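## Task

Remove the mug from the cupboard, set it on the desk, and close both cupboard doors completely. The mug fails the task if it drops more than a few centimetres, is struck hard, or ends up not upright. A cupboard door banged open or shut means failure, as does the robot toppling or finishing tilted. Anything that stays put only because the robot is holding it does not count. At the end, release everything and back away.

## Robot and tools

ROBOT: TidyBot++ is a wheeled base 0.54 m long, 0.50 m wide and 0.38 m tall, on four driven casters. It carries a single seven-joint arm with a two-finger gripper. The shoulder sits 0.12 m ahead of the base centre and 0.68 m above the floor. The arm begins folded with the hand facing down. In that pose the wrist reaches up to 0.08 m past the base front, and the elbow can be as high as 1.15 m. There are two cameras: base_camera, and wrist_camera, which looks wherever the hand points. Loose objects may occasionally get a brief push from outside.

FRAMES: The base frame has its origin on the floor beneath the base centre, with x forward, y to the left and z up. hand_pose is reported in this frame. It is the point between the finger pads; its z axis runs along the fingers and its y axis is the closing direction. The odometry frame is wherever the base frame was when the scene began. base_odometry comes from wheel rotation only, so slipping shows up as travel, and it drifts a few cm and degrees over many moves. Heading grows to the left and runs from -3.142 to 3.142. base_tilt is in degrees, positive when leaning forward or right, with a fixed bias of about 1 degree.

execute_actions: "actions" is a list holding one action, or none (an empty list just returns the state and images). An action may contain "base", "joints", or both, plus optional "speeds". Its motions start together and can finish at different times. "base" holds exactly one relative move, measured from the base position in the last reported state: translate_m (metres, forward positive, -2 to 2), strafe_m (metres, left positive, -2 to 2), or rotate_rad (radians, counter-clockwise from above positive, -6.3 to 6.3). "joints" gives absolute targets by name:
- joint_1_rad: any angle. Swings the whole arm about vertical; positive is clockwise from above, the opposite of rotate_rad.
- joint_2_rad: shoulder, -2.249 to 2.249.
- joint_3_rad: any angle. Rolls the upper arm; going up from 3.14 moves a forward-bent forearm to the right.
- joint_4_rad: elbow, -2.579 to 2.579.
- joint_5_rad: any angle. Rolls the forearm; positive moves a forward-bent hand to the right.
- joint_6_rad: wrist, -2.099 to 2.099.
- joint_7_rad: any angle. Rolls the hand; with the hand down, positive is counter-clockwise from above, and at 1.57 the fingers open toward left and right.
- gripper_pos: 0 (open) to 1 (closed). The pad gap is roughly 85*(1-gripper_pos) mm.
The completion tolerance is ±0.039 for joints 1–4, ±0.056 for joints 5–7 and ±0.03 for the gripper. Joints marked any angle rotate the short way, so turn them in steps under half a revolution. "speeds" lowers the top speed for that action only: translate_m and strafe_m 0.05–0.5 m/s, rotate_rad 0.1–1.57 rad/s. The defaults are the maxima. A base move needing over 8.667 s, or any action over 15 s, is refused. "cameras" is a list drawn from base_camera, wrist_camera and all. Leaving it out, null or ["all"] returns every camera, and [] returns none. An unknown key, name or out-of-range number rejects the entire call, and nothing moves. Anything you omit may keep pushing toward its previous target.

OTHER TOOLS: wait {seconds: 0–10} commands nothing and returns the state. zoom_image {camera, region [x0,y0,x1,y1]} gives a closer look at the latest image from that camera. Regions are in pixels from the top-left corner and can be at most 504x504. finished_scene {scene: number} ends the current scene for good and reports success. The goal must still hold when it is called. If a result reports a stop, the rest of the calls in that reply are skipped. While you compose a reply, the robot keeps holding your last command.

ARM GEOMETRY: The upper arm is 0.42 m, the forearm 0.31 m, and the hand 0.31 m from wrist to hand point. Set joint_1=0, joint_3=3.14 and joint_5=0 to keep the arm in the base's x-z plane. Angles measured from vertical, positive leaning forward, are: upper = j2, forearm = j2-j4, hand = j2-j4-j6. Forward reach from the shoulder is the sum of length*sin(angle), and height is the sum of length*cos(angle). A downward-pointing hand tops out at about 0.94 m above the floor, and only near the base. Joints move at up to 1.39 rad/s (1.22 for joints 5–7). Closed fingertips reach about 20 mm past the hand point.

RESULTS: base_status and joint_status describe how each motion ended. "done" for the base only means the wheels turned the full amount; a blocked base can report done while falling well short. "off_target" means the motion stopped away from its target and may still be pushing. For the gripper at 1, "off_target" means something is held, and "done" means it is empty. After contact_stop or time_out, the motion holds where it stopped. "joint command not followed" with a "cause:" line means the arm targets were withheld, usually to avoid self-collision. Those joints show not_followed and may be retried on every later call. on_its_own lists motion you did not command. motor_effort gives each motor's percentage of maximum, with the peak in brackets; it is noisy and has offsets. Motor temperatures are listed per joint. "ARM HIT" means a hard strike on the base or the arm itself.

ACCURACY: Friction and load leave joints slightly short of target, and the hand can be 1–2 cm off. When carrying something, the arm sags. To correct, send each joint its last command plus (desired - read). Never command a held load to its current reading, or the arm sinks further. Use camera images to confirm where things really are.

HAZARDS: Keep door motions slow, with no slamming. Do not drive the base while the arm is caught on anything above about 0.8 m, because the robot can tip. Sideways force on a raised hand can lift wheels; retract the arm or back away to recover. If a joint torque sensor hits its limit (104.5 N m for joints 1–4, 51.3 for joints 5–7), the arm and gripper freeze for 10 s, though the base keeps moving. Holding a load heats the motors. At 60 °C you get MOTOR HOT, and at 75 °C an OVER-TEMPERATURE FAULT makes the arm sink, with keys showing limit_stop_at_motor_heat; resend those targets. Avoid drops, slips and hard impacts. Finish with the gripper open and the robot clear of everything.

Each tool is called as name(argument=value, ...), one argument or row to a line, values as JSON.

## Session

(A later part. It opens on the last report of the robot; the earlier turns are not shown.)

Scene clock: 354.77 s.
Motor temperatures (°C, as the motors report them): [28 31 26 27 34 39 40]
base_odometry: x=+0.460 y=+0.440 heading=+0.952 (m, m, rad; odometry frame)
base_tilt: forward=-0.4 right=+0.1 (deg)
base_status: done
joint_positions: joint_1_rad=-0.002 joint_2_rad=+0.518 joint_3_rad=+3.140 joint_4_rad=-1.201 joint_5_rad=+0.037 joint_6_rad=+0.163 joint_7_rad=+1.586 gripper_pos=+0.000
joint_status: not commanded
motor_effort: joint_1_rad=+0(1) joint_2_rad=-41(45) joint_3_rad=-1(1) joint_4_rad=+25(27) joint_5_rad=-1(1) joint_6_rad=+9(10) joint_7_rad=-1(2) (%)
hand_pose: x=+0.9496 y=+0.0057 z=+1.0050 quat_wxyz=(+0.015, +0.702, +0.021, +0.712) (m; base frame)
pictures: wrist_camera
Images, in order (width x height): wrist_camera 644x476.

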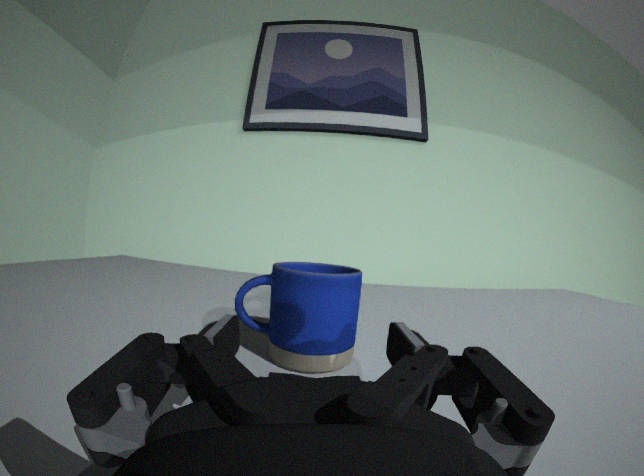

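execute_actions(
  actions=[
    {"base":{"translate_m":-0.7}},
  ],
  cameras=["wrist_camera"],
)

execute_actions(
  actions=[
    {"base":{"rotate_rad":-1.95},"joints":{"joint_2_rad":0.53,"joint_4_rad":-1.89,"joint_6_rad":0.87,"gripper_pos":1}},
  ],
  cameras=[],
)

execute_actions(
  actions=[
    {"base":{"strafe_m":0.205}},
  ],
  cameras=[],
)

execute_actions(
  actions=[
    {"base":{"translate_m":0.6},"speeds":{"translate_m":0.3}},
  ],
)

Scene clock: 372.57 s.
Motor temperatures (°C, as the motors report them): [28 31 26 27 34 39 40]
base_odometry: x=+0.053 y=-0.130 heading=+0.952 (m, m, rad; odometry frame)
base_tilt: forward=-0.4 right=+0.2 (deg)
base_status: done
joint_positions: joint_1_rad=-0.002 joint_2_rad=+0.519 joint_3_rad=+3.140 joint_4_rad=-1.201 joint_5_rad=+0.037 joint_6_rad=+0.161 joint_7_rad=+1.586 gripper_pos=+0.000
joint_status: not commanded
motor_effort: joint_1_rad=+0(2) joint_2_rad=-41(46) joint_3_rad=+0(2) joint_4_rad=+25(27) joint_5_rad=-1(2) joint_6_rad=+8(9) joint_7_rad=-1(1) (%)
hand_pose: x=+0.9497 y=+0.0056 z=+1.0040 quat_wxyz=(+0.015, +0.703, +0.021, +0.711) (m; base frame)
pictures: wrist_camera
Images, in order (width x height): wrist_camera 644x476.

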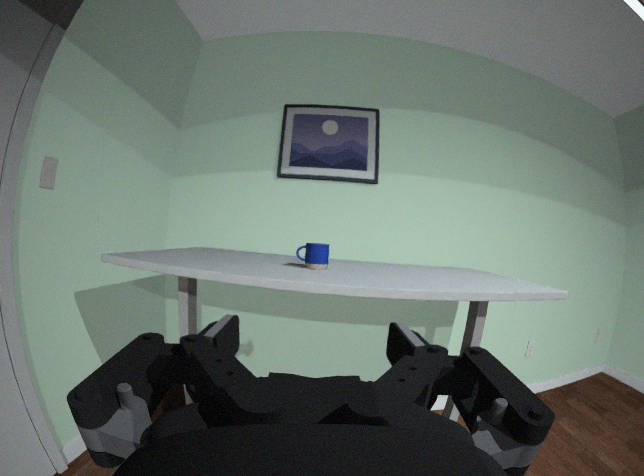

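Scene clock: 375.33 s.
Motor temperatures (°C, as the motors report them): [28 31 26 27 34 39 40]
base_odometry: x=+0.053 y=-0.130 heading=-0.998 (m, m, rad; odometry frame)
base_tilt: forward=-0.4 right=+0.2 (deg)
base_status: done
joint_positions: joint_1_rad=+0.005 joint_2_rad=+0.530 joint_3_rad=+3.142 joint_4_rad=-1.875 joint_5_rad=+0.037 joint_6_rad=+0.836 joint_7_rad=+1.586 gripper_pos=+0.999
joint_status: all done
motor_effort: joint_1_rad=+0(5) joint_2_rad=-36(42) joint_3_rad=-1(4) joint_4_rad=+19(25) joint_5_rad=-1(0) joint_6_rad=+9(9) joint_7_rad=-1(1) (%)
hand_pose: x=+0.8541 y=+0.0058 z=+0.8123 quat_wxyz=(+0.007, +0.706, +0.022, +0.707) (m; base frame)
pictures: none
No camera images: the call's "cameras" was empty. Leave "cameras" out to get every camera's image.

Scene clock: 377.00 s.
Motor temperatures (°C, as the motors report them): [28 31 26 27 34 39 40]
base_odometry: x=+0.226 y=-0.019 heading=-0.999 (m, m, rad; odometry frame)
base_tilt: forward=-0.4 right=+0.2 (deg)
base_status: done
joint_positions: joint_1_rad=-0.006 joint_2_rad=+0.530 joint_3_rad=+3.142 joint_4_rad=-1.875 joint_5_rad=+0.037 joint_6_rad=+0.836 joint_7_rad=+1.586 gripper_pos=+0.999
joint_status: not commanded
motor_effort: joint_1_rad=+0(3) joint_2_rad=-36(37) joint_3_rad=-1(3) joint_4_rad=+19(20) joint_5_rad=-1(2) joint_6_rad=+9(9) joint_7_rad=-1(1) (%)
hand_pose: x=+0.8540 y=+0.0138 z=+0.8123 quat_wxyz=(+0.003, +0.706, +0.026, +0.707) (m; base frame)
pictures: none
No camera images: the call's "cameras" was empty. Leave "cameras" out to get every camera's image.

Scene clock: 379.97 s.
Motor temperatures (°C, as the motors report them): [28 31 26 27 34 39 40]
base_odometry: x=+0.551 y=-0.524 heading=-0.999 (m, m, rad; odometry frame)
base_tilt: forward=-0.4 right=+0.1 (deg)
base_status: done
joint_positions: joint_1_rad=-0.006 joint_2_rad=+0.530 joint_3_rad=+3.142 joint_4_rad=-1.880 joint_5_rad=+0.037 joint_6_rad=+0.837 joint_7_rad=+1.586 gripper_pos=+0.999
joint_status: not commanded
motor_effort: joint_1_rad=+0(1) joint_2_rad=-36(39) joint_3_rad=-1(1) joint_4_rad=+20(20) joint_5_rad=-1(1) joint_6_rad=+8(10) joint_7_rad=-1(2) (%)
hand_pose: x=+0.8528 y=+0.0138 z=+0.8104 quat_wxyz=(+0.003, +0.707, +0.026, +0.706) (m; base frame)
pictures: base_camera, wrist_camera
Images, in order (width x height): base_camera 644x364, wrist_camera 644x476.

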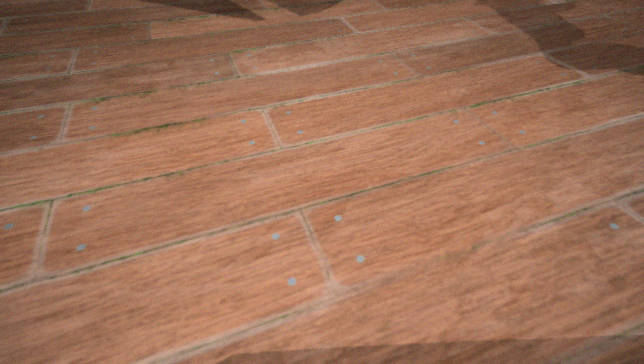

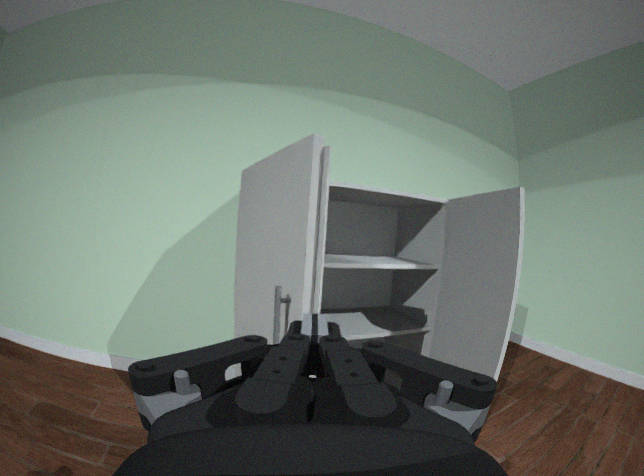

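execute_actions(
  actions=[
    {"base":{"strafe_m":0.1},"speeds":{"strafe_m":0.15}},
  ],
  cameras=[],
)

execute_actions(
  actions=[
    {"base":{"translate_m":0.25},"speeds":{"translate_m":0.07}},
  ],
)

Scene clock: 384.63 s.
Motor temperatures (°C, as the motors report them): [28 31 26 27 34 39 40]
base_odometry: x=+0.635 y=-0.469 heading=-0.999 (m, m, rad; odometry frame)
base_tilt: forward=-0.5 right=+0.1 (deg)
base_status: done
joint_positions: joint_1_rad=-0.003 joint_2_rad=+0.530 joint_3_rad=+3.142 joint_4_rad=-1.880 joint_5_rad=+0.037 joint_6_rad=+0.837 joint_7_rad=+1.586 gripper_pos=+0.999
joint_status: not commanded
motor_effort: joint_1_rad=+0(4) joint_2_rad=-36(37) joint_3_rad=-1(2) joint_4_rad=+20(19) joint_5_rad=-1(2) joint_6_rad=+9(9) joint_7_rad=-1(1) (%)
hand_pose: x=+0.8529 y=+0.0122 z=+0.8104 quat_wxyz=(+0.003, +0.707, +0.025, +0.706) (m; base frame)
pictures: none
No camera images: the call's "cameras" was empty. Leave "cameras" out to get every camera's image.

Scene clock: 388.73 s.
Motor temperatures (°C, as the motors report them): [28 31 26 27 34 39 40]
base_odometry: x=+0.770 y=-0.680 heading=-0.999 (m, m, rad; odometry frame)
base_tilt: forward=-0.4 right=+0.1 (deg)
base_status: done
joint_positions: joint_1_rad=-0.003 joint_2_rad=+0.530 joint_3_rad=+3.142 joint_4_rad=-1.881 joint_5_rad=+0.037 joint_6_rad=+0.838 joint_7_rad=+1.586 gripper_pos=+0.999
joint_status: not commanded
motor_effort: joint_1_rad=+0(0) joint_2_rad=-36(38) joint_3_rad=-1(1) joint_4_rad=+20(21) joint_5_rad=-1(1) joint_6_rad=+9(9) joint_7_rad=-1(1) (%)
hand_pose: x=+0.8526 y=+0.0122 z=+0.8103 quat_wxyz=(+0.003, +0.707, +0.025, +0.706) (m; base frame)
pictures: base_camera, wrist_camera
Images, in order (width x height): base_camera 644x364, wrist_camera 644x476.

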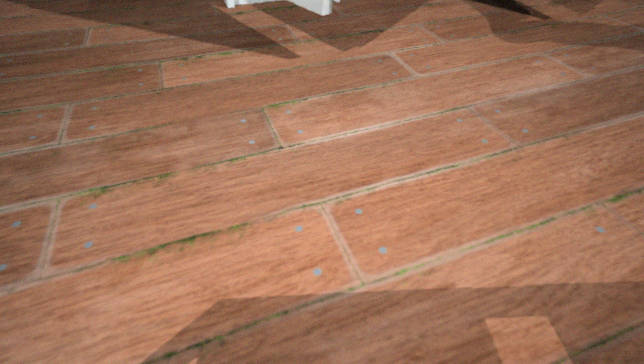

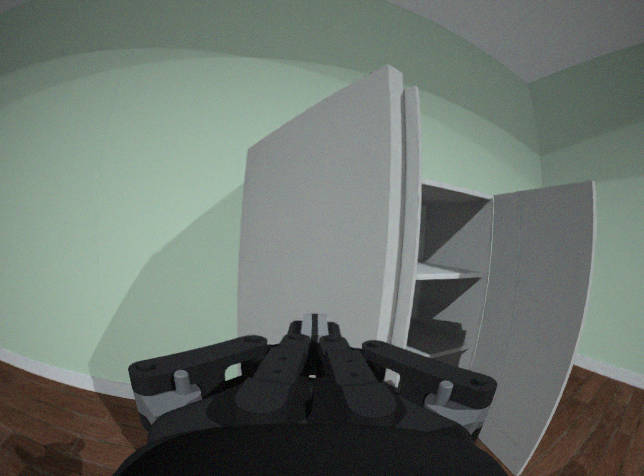

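execute_actions(
  actions=[
    {"base":{"translate_m":0.35},"speeds":{"translate_m":0.05}},
  ],
)

Scene clock: 398.93 s.
Motor temperatures (°C, as the motors report them): [28 30 26 27 34 39 40]
base_odometry: x=+0.960 y=-0.974 heading=-0.998 (m, m, rad; odometry frame)
base_tilt: forward=-0.4 right=+0.2 (deg)
base_status: done
joint_positions: joint_1_rad=-0.003 joint_2_rad=+0.530 joint_3_rad=+3.142 joint_4_rad=-1.881 joint_5_rad=+0.037 joint_6_rad=+0.838 joint_7_rad=+1.586 gripper_pos=+0.999
joint_status: not commanded
motor_effort: joint_1_rad=+0(2) joint_2_rad=-37(39) joint_3_rad=-1(1) joint_4_rad=+20(20) joint_5_rad=-1(2) joint_6_rad=+9(9) joint_7_rad=-2(1) (%)
hand_pose: x=+0.8525 y=+0.0122 z=+0.8101 quat_wxyz=(+0.003, +0.707, +0.025, +0.706) (m; base frame)
pictures: base_camera, wrist_camera
Images, in order (width x height): base_camera 644x364, wrist_camera 644x476.

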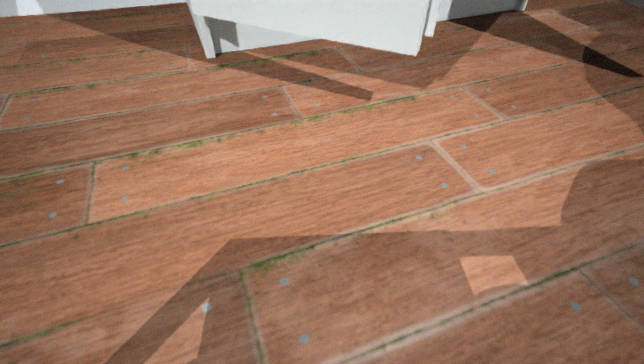

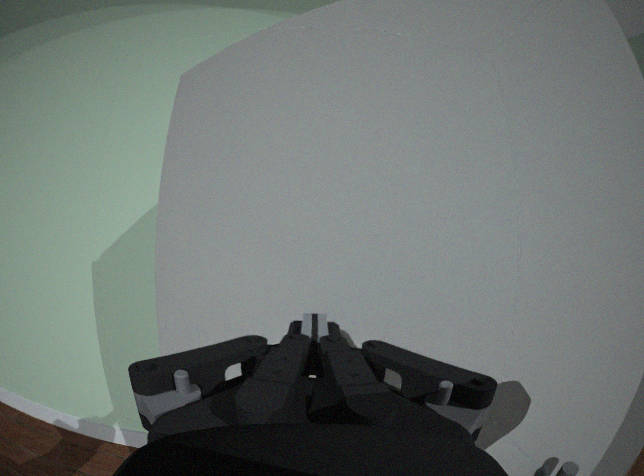

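execute_actions(
  actions=[
    {"base":{"translate_m":0.12},"speeds":{"translate_m":0.05}},
  ],
)

Scene clock: 404.23 s.
Motor temperatures (°C, as the motors report them): [28 30 26 27 34 39 40]
base_odometry: x=+1.025 y=-1.075 heading=-0.998 (m, m, rad; odometry frame)
base_tilt: forward=-0.4 right=+0.2 (deg)
base_status: done
joint_positions: joint_1_rad=-0.003 joint_2_rad=+0.530 joint_3_rad=+3.142 joint_4_rad=-1.883 joint_5_rad=+0.037 joint_6_rad=+0.839 joint_7_rad=+1.586 gripper_pos=+0.999
joint_status: not commanded
motor_effort: joint_1_rad=+0(2) joint_2_rad=-36(39) joint_3_rad=-1(2) joint_4_rad=+19(24) joint_5_rad=-1(1) joint_6_rad=+9(10) joint_7_rad=-1(1) (%)
hand_pose: x=+0.8522 y=+0.0122 z=+0.8095 quat_wxyz=(+0.003, +0.708, +0.025, +0.706) (m; base frame)
pictures: base_camera, wrist_camera
Images, in order (width x height): base_camera 644x364, wrist_camera 644x476.

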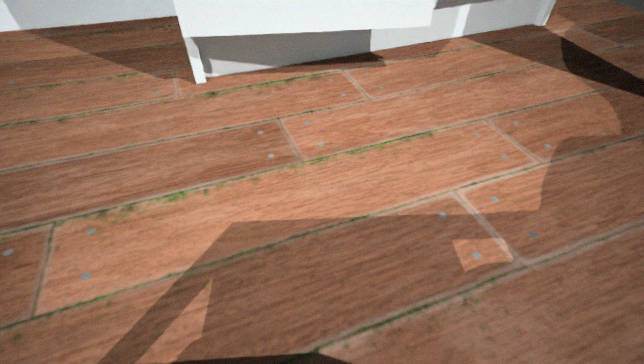

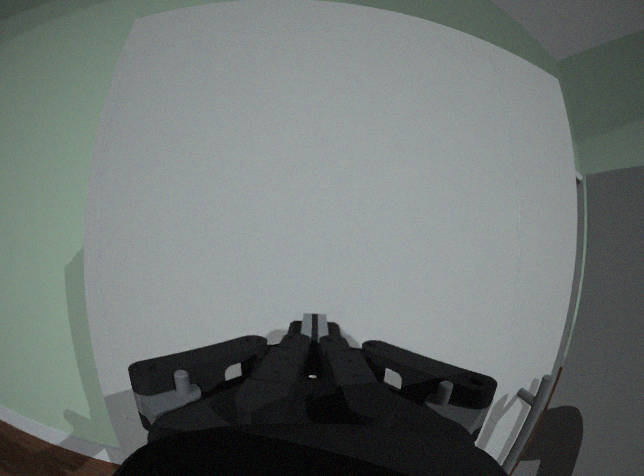

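Still ~12° open.

execute_actions(
  actions=[
    {"base":{"translate_m":0.07},"speeds":{"translate_m":0.05}},
  ],
)

Scene clock: 407.67 s.
Motor temperatures (°C, as the motors report them): [28 30 26 27 34 39 40]
base_odometry: x=+1.063 y=-1.133 heading=-0.998 (m, m, rad; odometry frame)
base_tilt: forward=-0.4 right=+0.1 (deg)
base_status: done
joint_positions: joint_1_rad=-0.003 joint_2_rad=+0.506 joint_3_rad=+3.142 joint_4_rad=-1.922 joint_5_rad=+0.037 joint_6_rad=+0.847 joint_7_rad=+1.586 gripper_pos=+0.999
joint_status: not commanded
motor_effort: joint_1_rad=+0(3) joint_2_rad=-31(37) joint_3_rad=+0(1) joint_4_rad=+25(31) joint_5_rad=-1(2) joint_6_rad=+9(9) joint_7_rad=-1(1) (%)
hand_pose: x=+0.8398 y=+0.0122 z=+0.8091 quat_wxyz=(+0.003, +0.710, +0.025, +0.703) (m; base frame)
pictures: base_camera, wrist_camera
Images, in order (width x height): base_camera 644x364, wrist_camera 644x476.

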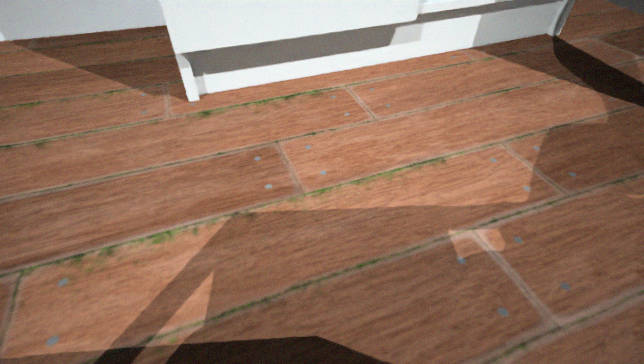

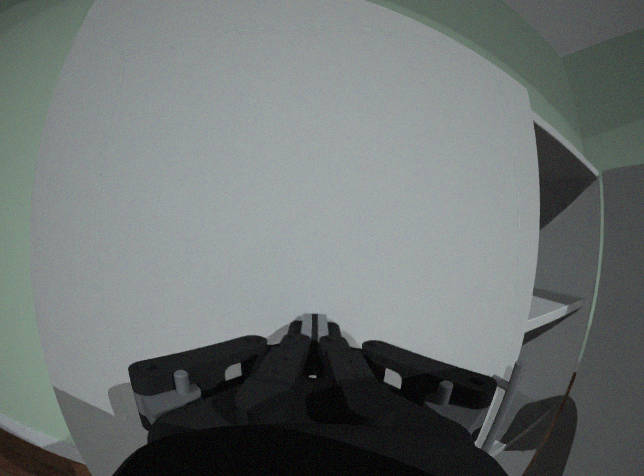

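execute_actions(
  actions=[
    {"base":{"translate_m":-0.6}},
  ],
  cameras=[],
)

execute_actions(
  actions=[
    {"base":{"rotate_rad":0.45}},
  ],
  cameras=[],
)

execute_actions(
  actions=[
    {"base":{"strafe_m":-0.75}},
  ],
)

Scene clock: 416.03 s.
Motor temperatures (°C, as the motors report them): [28 30 26 27 34 39 40]
base_odometry: x=+0.738 y=-0.629 heading=-0.998 (m, m, rad; odometry frame)
base_tilt: forward=-0.4 right=+0.1 (deg)
base_status: done
joint_positions: joint_1_rad=-0.003 joint_2_rad=+0.525 joint_3_rad=+3.142 joint_4_rad=-1.888 joint_5_rad=+0.037 joint_6_rad=+0.847 joint_7_rad=+1.586 gripper_pos=+0.999
joint_status: not commanded
motor_effort: joint_1_rad=+0(2) joint_2_rad=-36(39) joint_3_rad=-1(2) joint_4_rad=+19(26) joint_5_rad=-1(2) joint_6_rad=+9(9) joint_7_rad=-1(1) (%)
hand_pose: x=+0.8503 y=+0.0123 z=+0.8129 quat_wxyz=(+0.003, +0.705, +0.025, +0.709) (m; base frame)
pictures: none
No camera images: the call's "cameras" was empty. Leave "cameras" out to get every camera's image.

Scene clock: 417.67 s.
Motor temperatures (°C, as the motors report them): [28 30 26 27 34 39 40]
base_odometry: x=+0.738 y=-0.629 heading=-0.548 (m, m, rad; odometry frame)
base_tilt: forward=-0.4 right=+0.2 (deg)
base_status: done
joint_positions: joint_1_rad=-0.007 joint_2_rad=+0.525 joint_3_rad=+3.134 joint_4_rad=-1.888 joint_5_rad=+0.037 joint_6_rad=+0.847 joint_7_rad=+1.586 gripper_pos=+0.999
joint_status: not commanded
motor_effort: joint_1_rad=+0(6) joint_2_rad=-36(37) joint_3_rad=+0(4) joint_4_rad=+19(19) joint_5_rad=-1(3) joint_6_rad=+9(9) joint_7_rad=-1(1) (%)
hand_pose: x=+0.8500 y=+0.0191 z=+0.8130 quat_wxyz=(-0.002, +0.705, +0.027, +0.709) (m; base frame)
pictures: none
No camera images: the call's "cameras" was empty. Leave "cameras" out to get every camera's image.

Scene clock: 420.57 s.
Motor temperatures (°C, as the motors report them): [28 30 26 27 34 39 40]
base_odometry: x=+0.348 y=-1.269 heading=-0.548 (m, m, rad; odometry frame)
base_tilt: forward=-0.4 right=+0.2 (deg)
base_status: done
joint_positions: joint_1_rad=+0.001 joint_2_rad=+0.525 joint_3_rad=+3.134 joint_4_rad=-1.888 joint_5_rad=+0.037 joint_6_rad=+0.847 joint_7_rad=+1.586 gripper_pos=+0.999
joint_status: not commanded
motor_effort: joint_1_rad=+0(3) joint_2_rad=-36(36) joint_3_rad=-1(2) joint_4_rad=+19(20) joint_5_rad=-1(2) joint_6_rad=+9(9) joint_7_rad=-1(1) (%)
hand_pose: x=+0.8502 y=+0.0137 z=+0.8130 quat_wxyz=(+0.001, +0.705, +0.024, +0.709) (m; base frame)
pictures: base_camera, wrist_camera
Images, in order (width x height): base_camera 644x364, wrist_camera 644x476.

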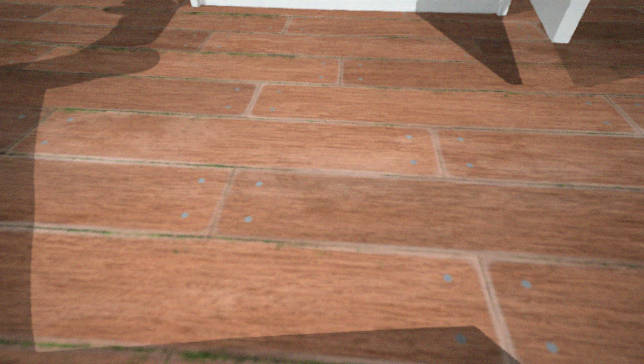

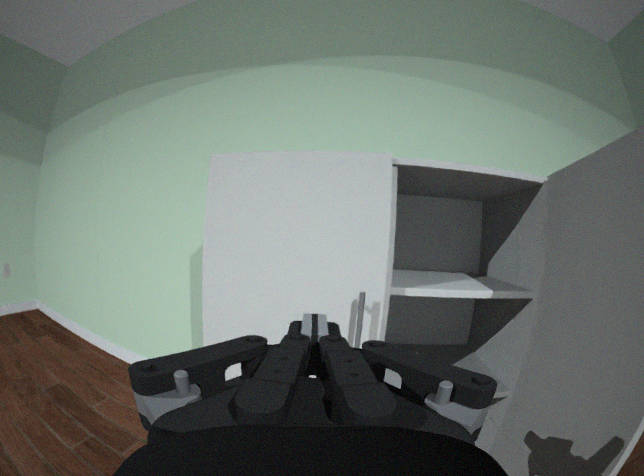

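execute_actions(
  actions=[
    {"base":{"translate_m":-0.4}},
  ],
  cameras=[],
)

execute_actions(
  actions=[
    {"base":{"strafe_m":-0.65}},
  ],
)

Scene clock: 425.90 s.
Motor temperatures (°C, as the motors report them): [28 30 26 27 34 39 40]
base_odometry: x=+0.006 y=-1.061 heading=-0.548 (m, m, rad; odometry frame)
base_tilt: forward=-0.4 right=+0.1 (deg)
base_status: done
joint_positions: joint_1_rad=+0.001 joint_2_rad=+0.525 joint_3_rad=+3.134 joint_4_rad=-1.889 joint_5_rad=+0.037 joint_6_rad=+0.847 joint_7_rad=+1.586 gripper_pos=+0.999
joint_status: not commanded
motor_effort: joint_1_rad=-1(1) joint_2_rad=-36(40) joint_3_rad=-1(1) joint_4_rad=+19(21) joint_5_rad=-1(2) joint_6_rad=+9(10) joint_7_rad=-1(1) (%)
hand_pose: x=+0.8501 y=+0.0137 z=+0.8128 quat_wxyz=(+0.001, +0.705, +0.024, +0.709) (m; base frame)
pictures: none
No camera images: the call's "cameras" was empty. Leave "cameras" out to get every camera's image.

Scene clock: 428.60 s.
Motor temperatures (°C, as the motors report them): [28 30 26 27 34 39 40]
base_odometry: x=-0.333 y=-1.615 heading=-0.548 (m, m, rad; odometry frame)
base_tilt: forward=-0.4 right=+0.1 (deg)
base_status: done
joint_positions: joint_1_rad=+0.002 joint_2_rad=+0.525 joint_3_rad=+3.134 joint_4_rad=-1.889 joint_5_rad=+0.037 joint_6_rad=+0.847 joint_7_rad=+1.586 gripper_pos=+0.999
joint_status: not commanded
motor_effort: joint_1_rad=+0(3) joint_2_rad=-36(36) joint_3_rad=-1(2) joint_4_rad=+20(20) joint_5_rad=-1(2) joint_6_rad=+9(9) joint_7_rad=-1(1) (%)
hand_pose: x=+0.8501 y=+0.0124 z=+0.8128 quat_wxyz=(+0.002, +0.705, +0.024, +0.709) (m; base frame)
pictures: base_camera, wrist_camera
Images, in order (width x height): base_camera 644x364, wrist_camera 644x476.

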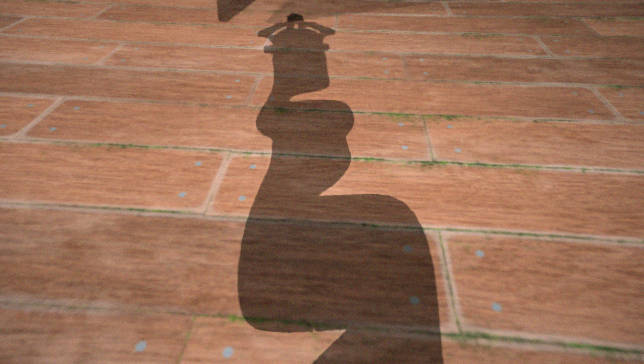

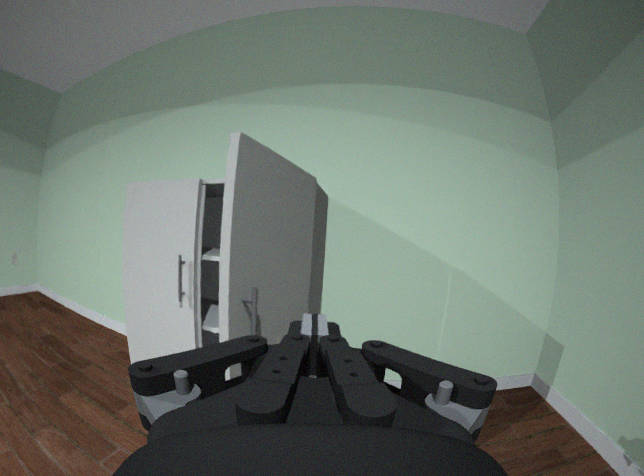

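execute_actions(
  actions=[
    {"base":{"rotate_rad":0.45}},
  ],
  cameras=[],
)

execute_actions(
  actions=[
    {"base":{"strafe_m":-0.49}},
  ],
  cameras=[],
)

execute_actions(
  actions=[
    {"base":{"translate_m":0.2},"speeds":{"translate_m":0.2}},
  ],
)

Scene clock: 439.03 s.
Motor temperatures (°C, as the motors report them): [28 30 26 27 34 39 40]
base_odometry: x=-0.333 y=-1.615 heading=-0.098 (m, m, rad; odometry frame)
base_tilt: forward=-0.4 right=+0.2 (deg)
base_status: done
joint_positions: joint_1_rad=-0.007 joint_2_rad=+0.525 joint_3_rad=+3.132 joint_4_rad=-1.889 joint_5_rad=+0.036 joint_6_rad=+0.847 joint_7_rad=+1.586 gripper_pos=+0.999
joint_status: not commanded
motor_effort: joint_1_rad=+0(6) joint_2_rad=-36(37) joint_3_rad=-1(4) joint_4_rad=+20(20) joint_5_rad=-1(3) joint_6_rad=+9(9) joint_7_rad=-1(1) (%)
hand_pose: x=+0.8499 y=+0.0202 z=+0.8128 quat_wxyz=(-0.003, +0.705, +0.027, +0.709) (m; base frame)
pictures: none
No camera images: the call's "cameras" was empty. Leave "cameras" out to get every camera's image.

Scene clock: 441.40 s.
Motor temperatures (°C, as the motors report them): [28 30 26 27 34 39 40]
base_odometry: x=-0.380 y=-2.103 heading=-0.098 (m, m, rad; odometry frame)
base_tilt: forward=-0.5 right=+0.2 (deg)
base_status: done
joint_positions: joint_1_rad=+0.005 joint_2_rad=+0.525 joint_3_rad=+3.133 joint_4_rad=-1.889 joint_5_rad=+0.036 joint_6_rad=+0.847 joint_7_rad=+1.586 gripper_pos=+0.999
joint_status: not commanded
motor_effort: joint_1_rad=+0(3) joint_2_rad=-36(36) joint_3_rad=-1(3) joint_4_rad=+19(20) joint_5_rad=-1(1) joint_6_rad=+8(9) joint_7_rad=-1(1) (%)
hand_pose: x=+0.8501 y=+0.0111 z=+0.8128 quat_wxyz=(+0.002, +0.705, +0.023, +0.709) (m; base frame)
pictures: none
No camera images: the call's "cameras" was empty. Leave "cameras" out to get every camera's image.

Scene clock: 443.17 s.
Motor temperatures (°C, as the motors report them): [28 30 26 27 34 39 40]
base_odometry: x=-0.181 y=-2.123 heading=-0.098 (m, m, rad; odometry frame)
base_tilt: forward=-0.4 right=+0.2 (deg)
base_status: done
joint_positions: joint_1_rad=+0.005 joint_2_rad=+0.525 joint_3_rad=+3.133 joint_4_rad=-1.889 joint_5_rad=+0.036 joint_6_rad=+0.847 joint_7_rad=+1.586 gripper_pos=+0.999
joint_status: not commanded
motor_effort: joint_1_rad=+0(1) joint_2_rad=-36(39) joint_3_rad=-1(1) joint_4_rad=+20(21) joint_5_rad=-1(1) joint_6_rad=+9(10) joint_7_rad=-1(1) (%)
hand_pose: x=+0.8501 y=+0.0111 z=+0.8127 quat_wxyz=(+0.002, +0.705, +0.023, +0.709) (m; base frame)
pictures: base_camera, wrist_camera
Images, in order (width x height): base_camera 644x364, wrist_camera 644x476.

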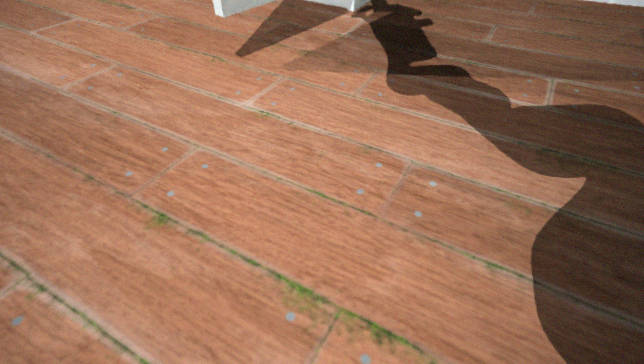

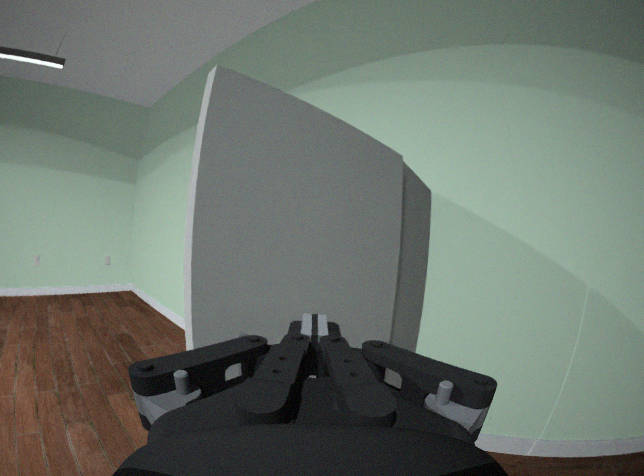

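execute_actions(
  actions=[
    {"base":{"strafe_m":0.06},"speeds":{"strafe_m":0.1}},
  ],
  cameras=[],
)

execute_actions(
  actions=[
    {"base":{"translate_m":0.38},"speeds":{"translate_m":0.05}},
  ],
)

execute_actions(
  actions=[
    {"base":{"translate_m":0.15},"speeds":{"translate_m":0.05}},
  ],
)

Scene clock: 448.50 s.
Motor temperatures (°C, as the motors report them): [28 30 26 27 34 39 40]
base_odometry: x=-0.175 y=-2.063 heading=-0.098 (m, m, rad; odometry frame)
base_tilt: forward=-0.5 right=+0.1 (deg)
base_status: done
joint_positions: joint_1_rad=+0.000 joint_2_rad=+0.525 joint_3_rad=+3.133 joint_4_rad=-1.889 joint_5_rad=+0.036 joint_6_rad=+0.847 joint_7_rad=+1.586 gripper_pos=+0.999
joint_status: not commanded
motor_effort: joint_1_rad=+0(3) joint_2_rad=-36(36) joint_3_rad=-1(3) joint_4_rad=+20(20) joint_5_rad=-1(2) joint_6_rad=+9(9) joint_7_rad=-1(1) (%)
hand_pose: x=+0.8500 y=+0.0148 z=+0.8127 quat_wxyz=(+0.000, +0.705, +0.025, +0.709) (m; base frame)
pictures: none
No camera images: the call's "cameras" was empty. Leave "cameras" out to get every camera's image.

Scene clock: 456.60 s.
Motor temperatures (°C, as the motors report them): [28 30 26 27 34 39 40]
base_odometry: x=+0.203 y=-2.100 heading=-0.098 (m, m, rad; odometry frame)
base_tilt: forward=-0.4 right=+0.2 (deg)
base_status: done
joint_positions: joint_1_rad=+0.000 joint_2_rad=+0.525 joint_3_rad=+3.133 joint_4_rad=-1.889 joint_5_rad=+0.036 joint_6_rad=+0.847 joint_7_rad=+1.586 gripper_pos=+0.999
joint_status: not commanded
motor_effort: joint_1_rad=+0(1) joint_2_rad=-36(38) joint_3_rad=-1(2) joint_4_rad=+19(22) joint_5_rad=-1(0) joint_6_rad=+8(10) joint_7_rad=-1(1) (%)
hand_pose: x=+0.8500 y=+0.0148 z=+0.8127 quat_wxyz=(+0.000, +0.705, +0.025, +0.709) (m; base frame)
pictures: base_camera, wrist_camera
Images, in order (width x height): base_camera 644x364, wrist_camera 644x476.

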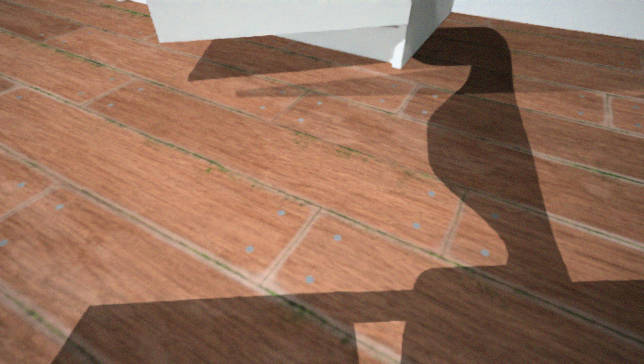

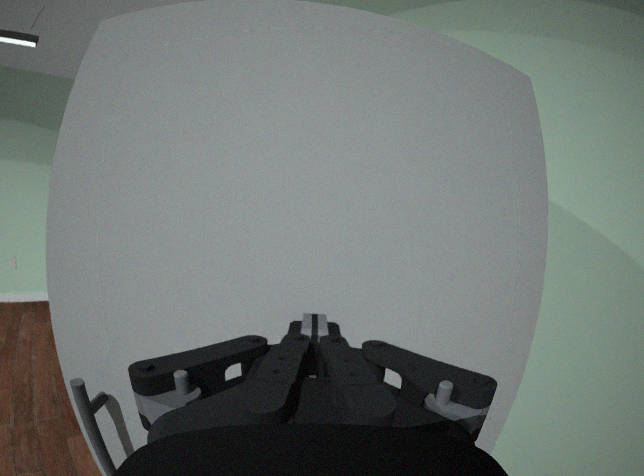

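Scene clock: 460.10 s.
Motor temperatures (°C, as the motors report them): [28 30 26 27 34 39 40]
base_odometry: x=+0.352 y=-2.115 heading=-0.098 (m, m, rad; odometry frame)
base_tilt: forward=-0.4 right=+0.2 (deg)
base_status: done
joint_positions: joint_1_rad=+0.000 joint_2_rad=+0.525 joint_3_rad=+3.133 joint_4_rad=-1.889 joint_5_rad=+0.036 joint_6_rad=+0.847 joint_7_rad=+1.586 gripper_pos=+0.999
joint_status: not commanded
motor_effort: joint_1_rad=+0(1) joint_2_rad=-36(39) joint_3_rad=-1(1) joint_4_rad=+19(22) joint_5_rad=-1(1) joint_6_rad=+9(9) joint_7_rad=-1(1) (%)
hand_pose: x=+0.8499 y=+0.0148 z=+0.8124 quat_wxyz=(+0.000, +0.705, +0.025, +0.708) (m; base frame)
pictures: base_camera, wrist_camera
Images, in order (width x height): base_camera 644x364, wrist_camera 644x476.

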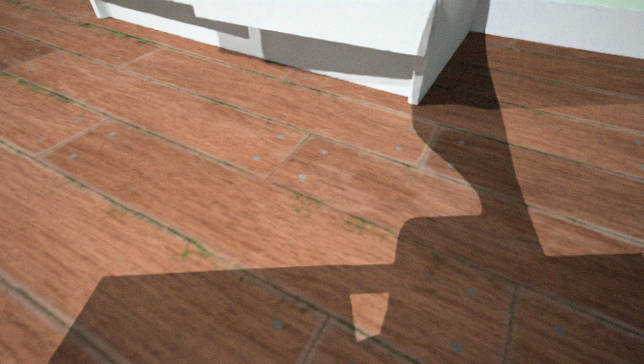

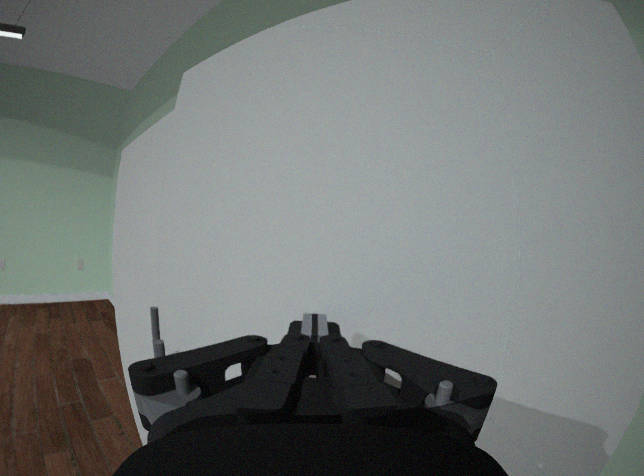

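Slightly open still.

execute_actions(
  actions=[
    {"base":{"translate_m":0.06},"speeds":{"translate_m":0.05}},
  ],
)

Scene clock: 463.17 s.
Motor temperatures (°C, as the motors report them): [28 30 26 27 34 39 40]
base_odometry: x=+0.412 y=-2.121 heading=-0.098 (m, m, rad; odometry frame)
base_tilt: forward=-0.4 right=+0.1 (deg)
base_status: done
joint_positions: joint_1_rad=-0.011 joint_2_rad=+0.497 joint_3_rad=+3.133 joint_4_rad=-1.935 joint_5_rad=+0.036 joint_6_rad=+0.850 joint_7_rad=+1.586 gripper_pos=+0.999
joint_status: not commanded
motor_effort: joint_1_rad=+4(5) joint_2_rad=-28(39) joint_3_rad=+3(4) joint_4_rad=+27(31) joint_5_rad=-4(4) joint_6_rad=+7(10) joint_7_rad=-1(1) (%)
hand_pose: x=+0.8352 y=+0.0226 z=+0.8100 quat_wxyz=(-0.004, +0.710, +0.029, +0.703) (m; base frame)
pictures: base_camera, wrist_camera
Images, in order (width x height): base_camera 644x364, wrist_camera 644x476.

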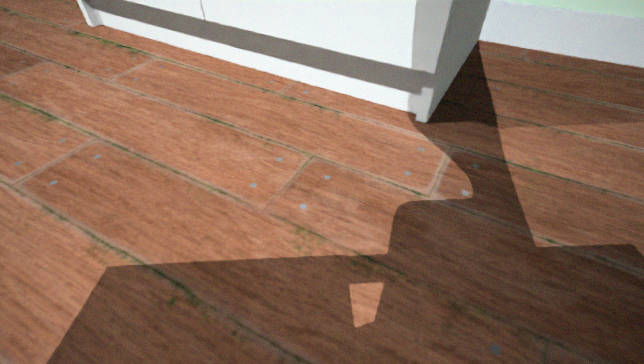

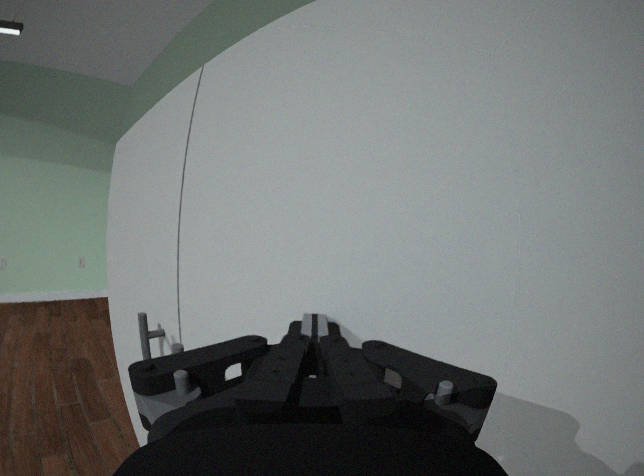

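Both flush.

execute_actions(
  actions=[
    {"base":{"translate_m":-0.4}},
  ],
)

finished_scene(
  scene=2,
)

Scene clock: 467.47 s.
Motor temperatures (°C, as the motors report them): [28 30 26 27 34 39 40]
base_odometry: x=+0.014 y=-2.081 heading=-0.098 (m, m, rad; odometry frame)
base_tilt: forward=-0.4 right=+0.1 (deg)
base_status: done
joint_positions: joint_1_rad=-0.004 joint_2_rad=+0.529 joint_3_rad=+3.133 joint_4_rad=-1.889 joint_5_rad=+0.036 joint_6_rad=+0.850 joint_7_rad=+1.586 gripper_pos=+0.999
joint_status: not commanded
motor_effort: joint_1_rad=+0(4) joint_2_rad=-36(39) joint_3_rad=-1(3) joint_4_rad=+19(26) joint_5_rad=-1(4) joint_6_rad=+9(10) joint_7_rad=-1(1) (%)
hand_pose: x=+0.8504 y=+0.0177 z=+0.8108 quat_wxyz=(-0.001, +0.705, +0.026, +0.708) (m; base frame)
pictures: base_camera, wrist_camera
Images, in order (width x height): base_camera 644x364, wrist_camera 644x476.

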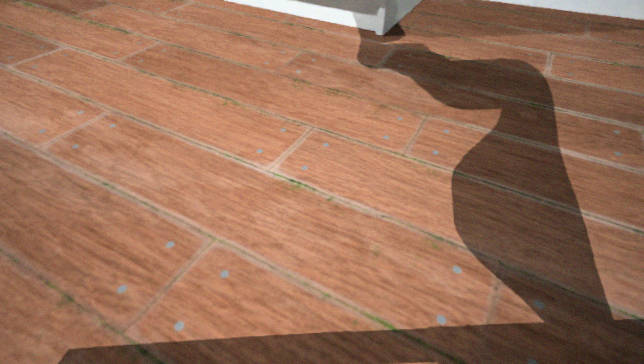

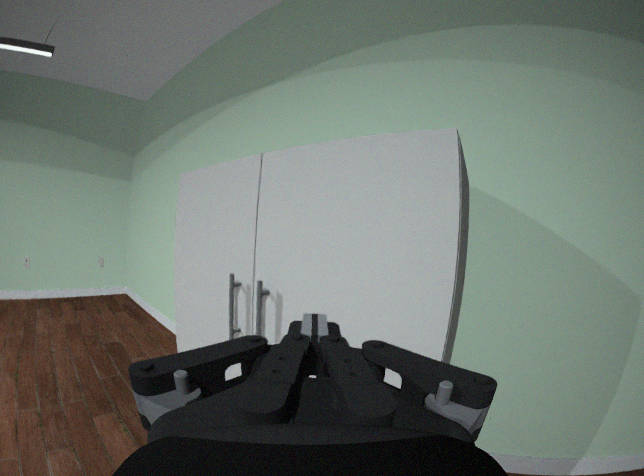

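The scene is finished: the task was done.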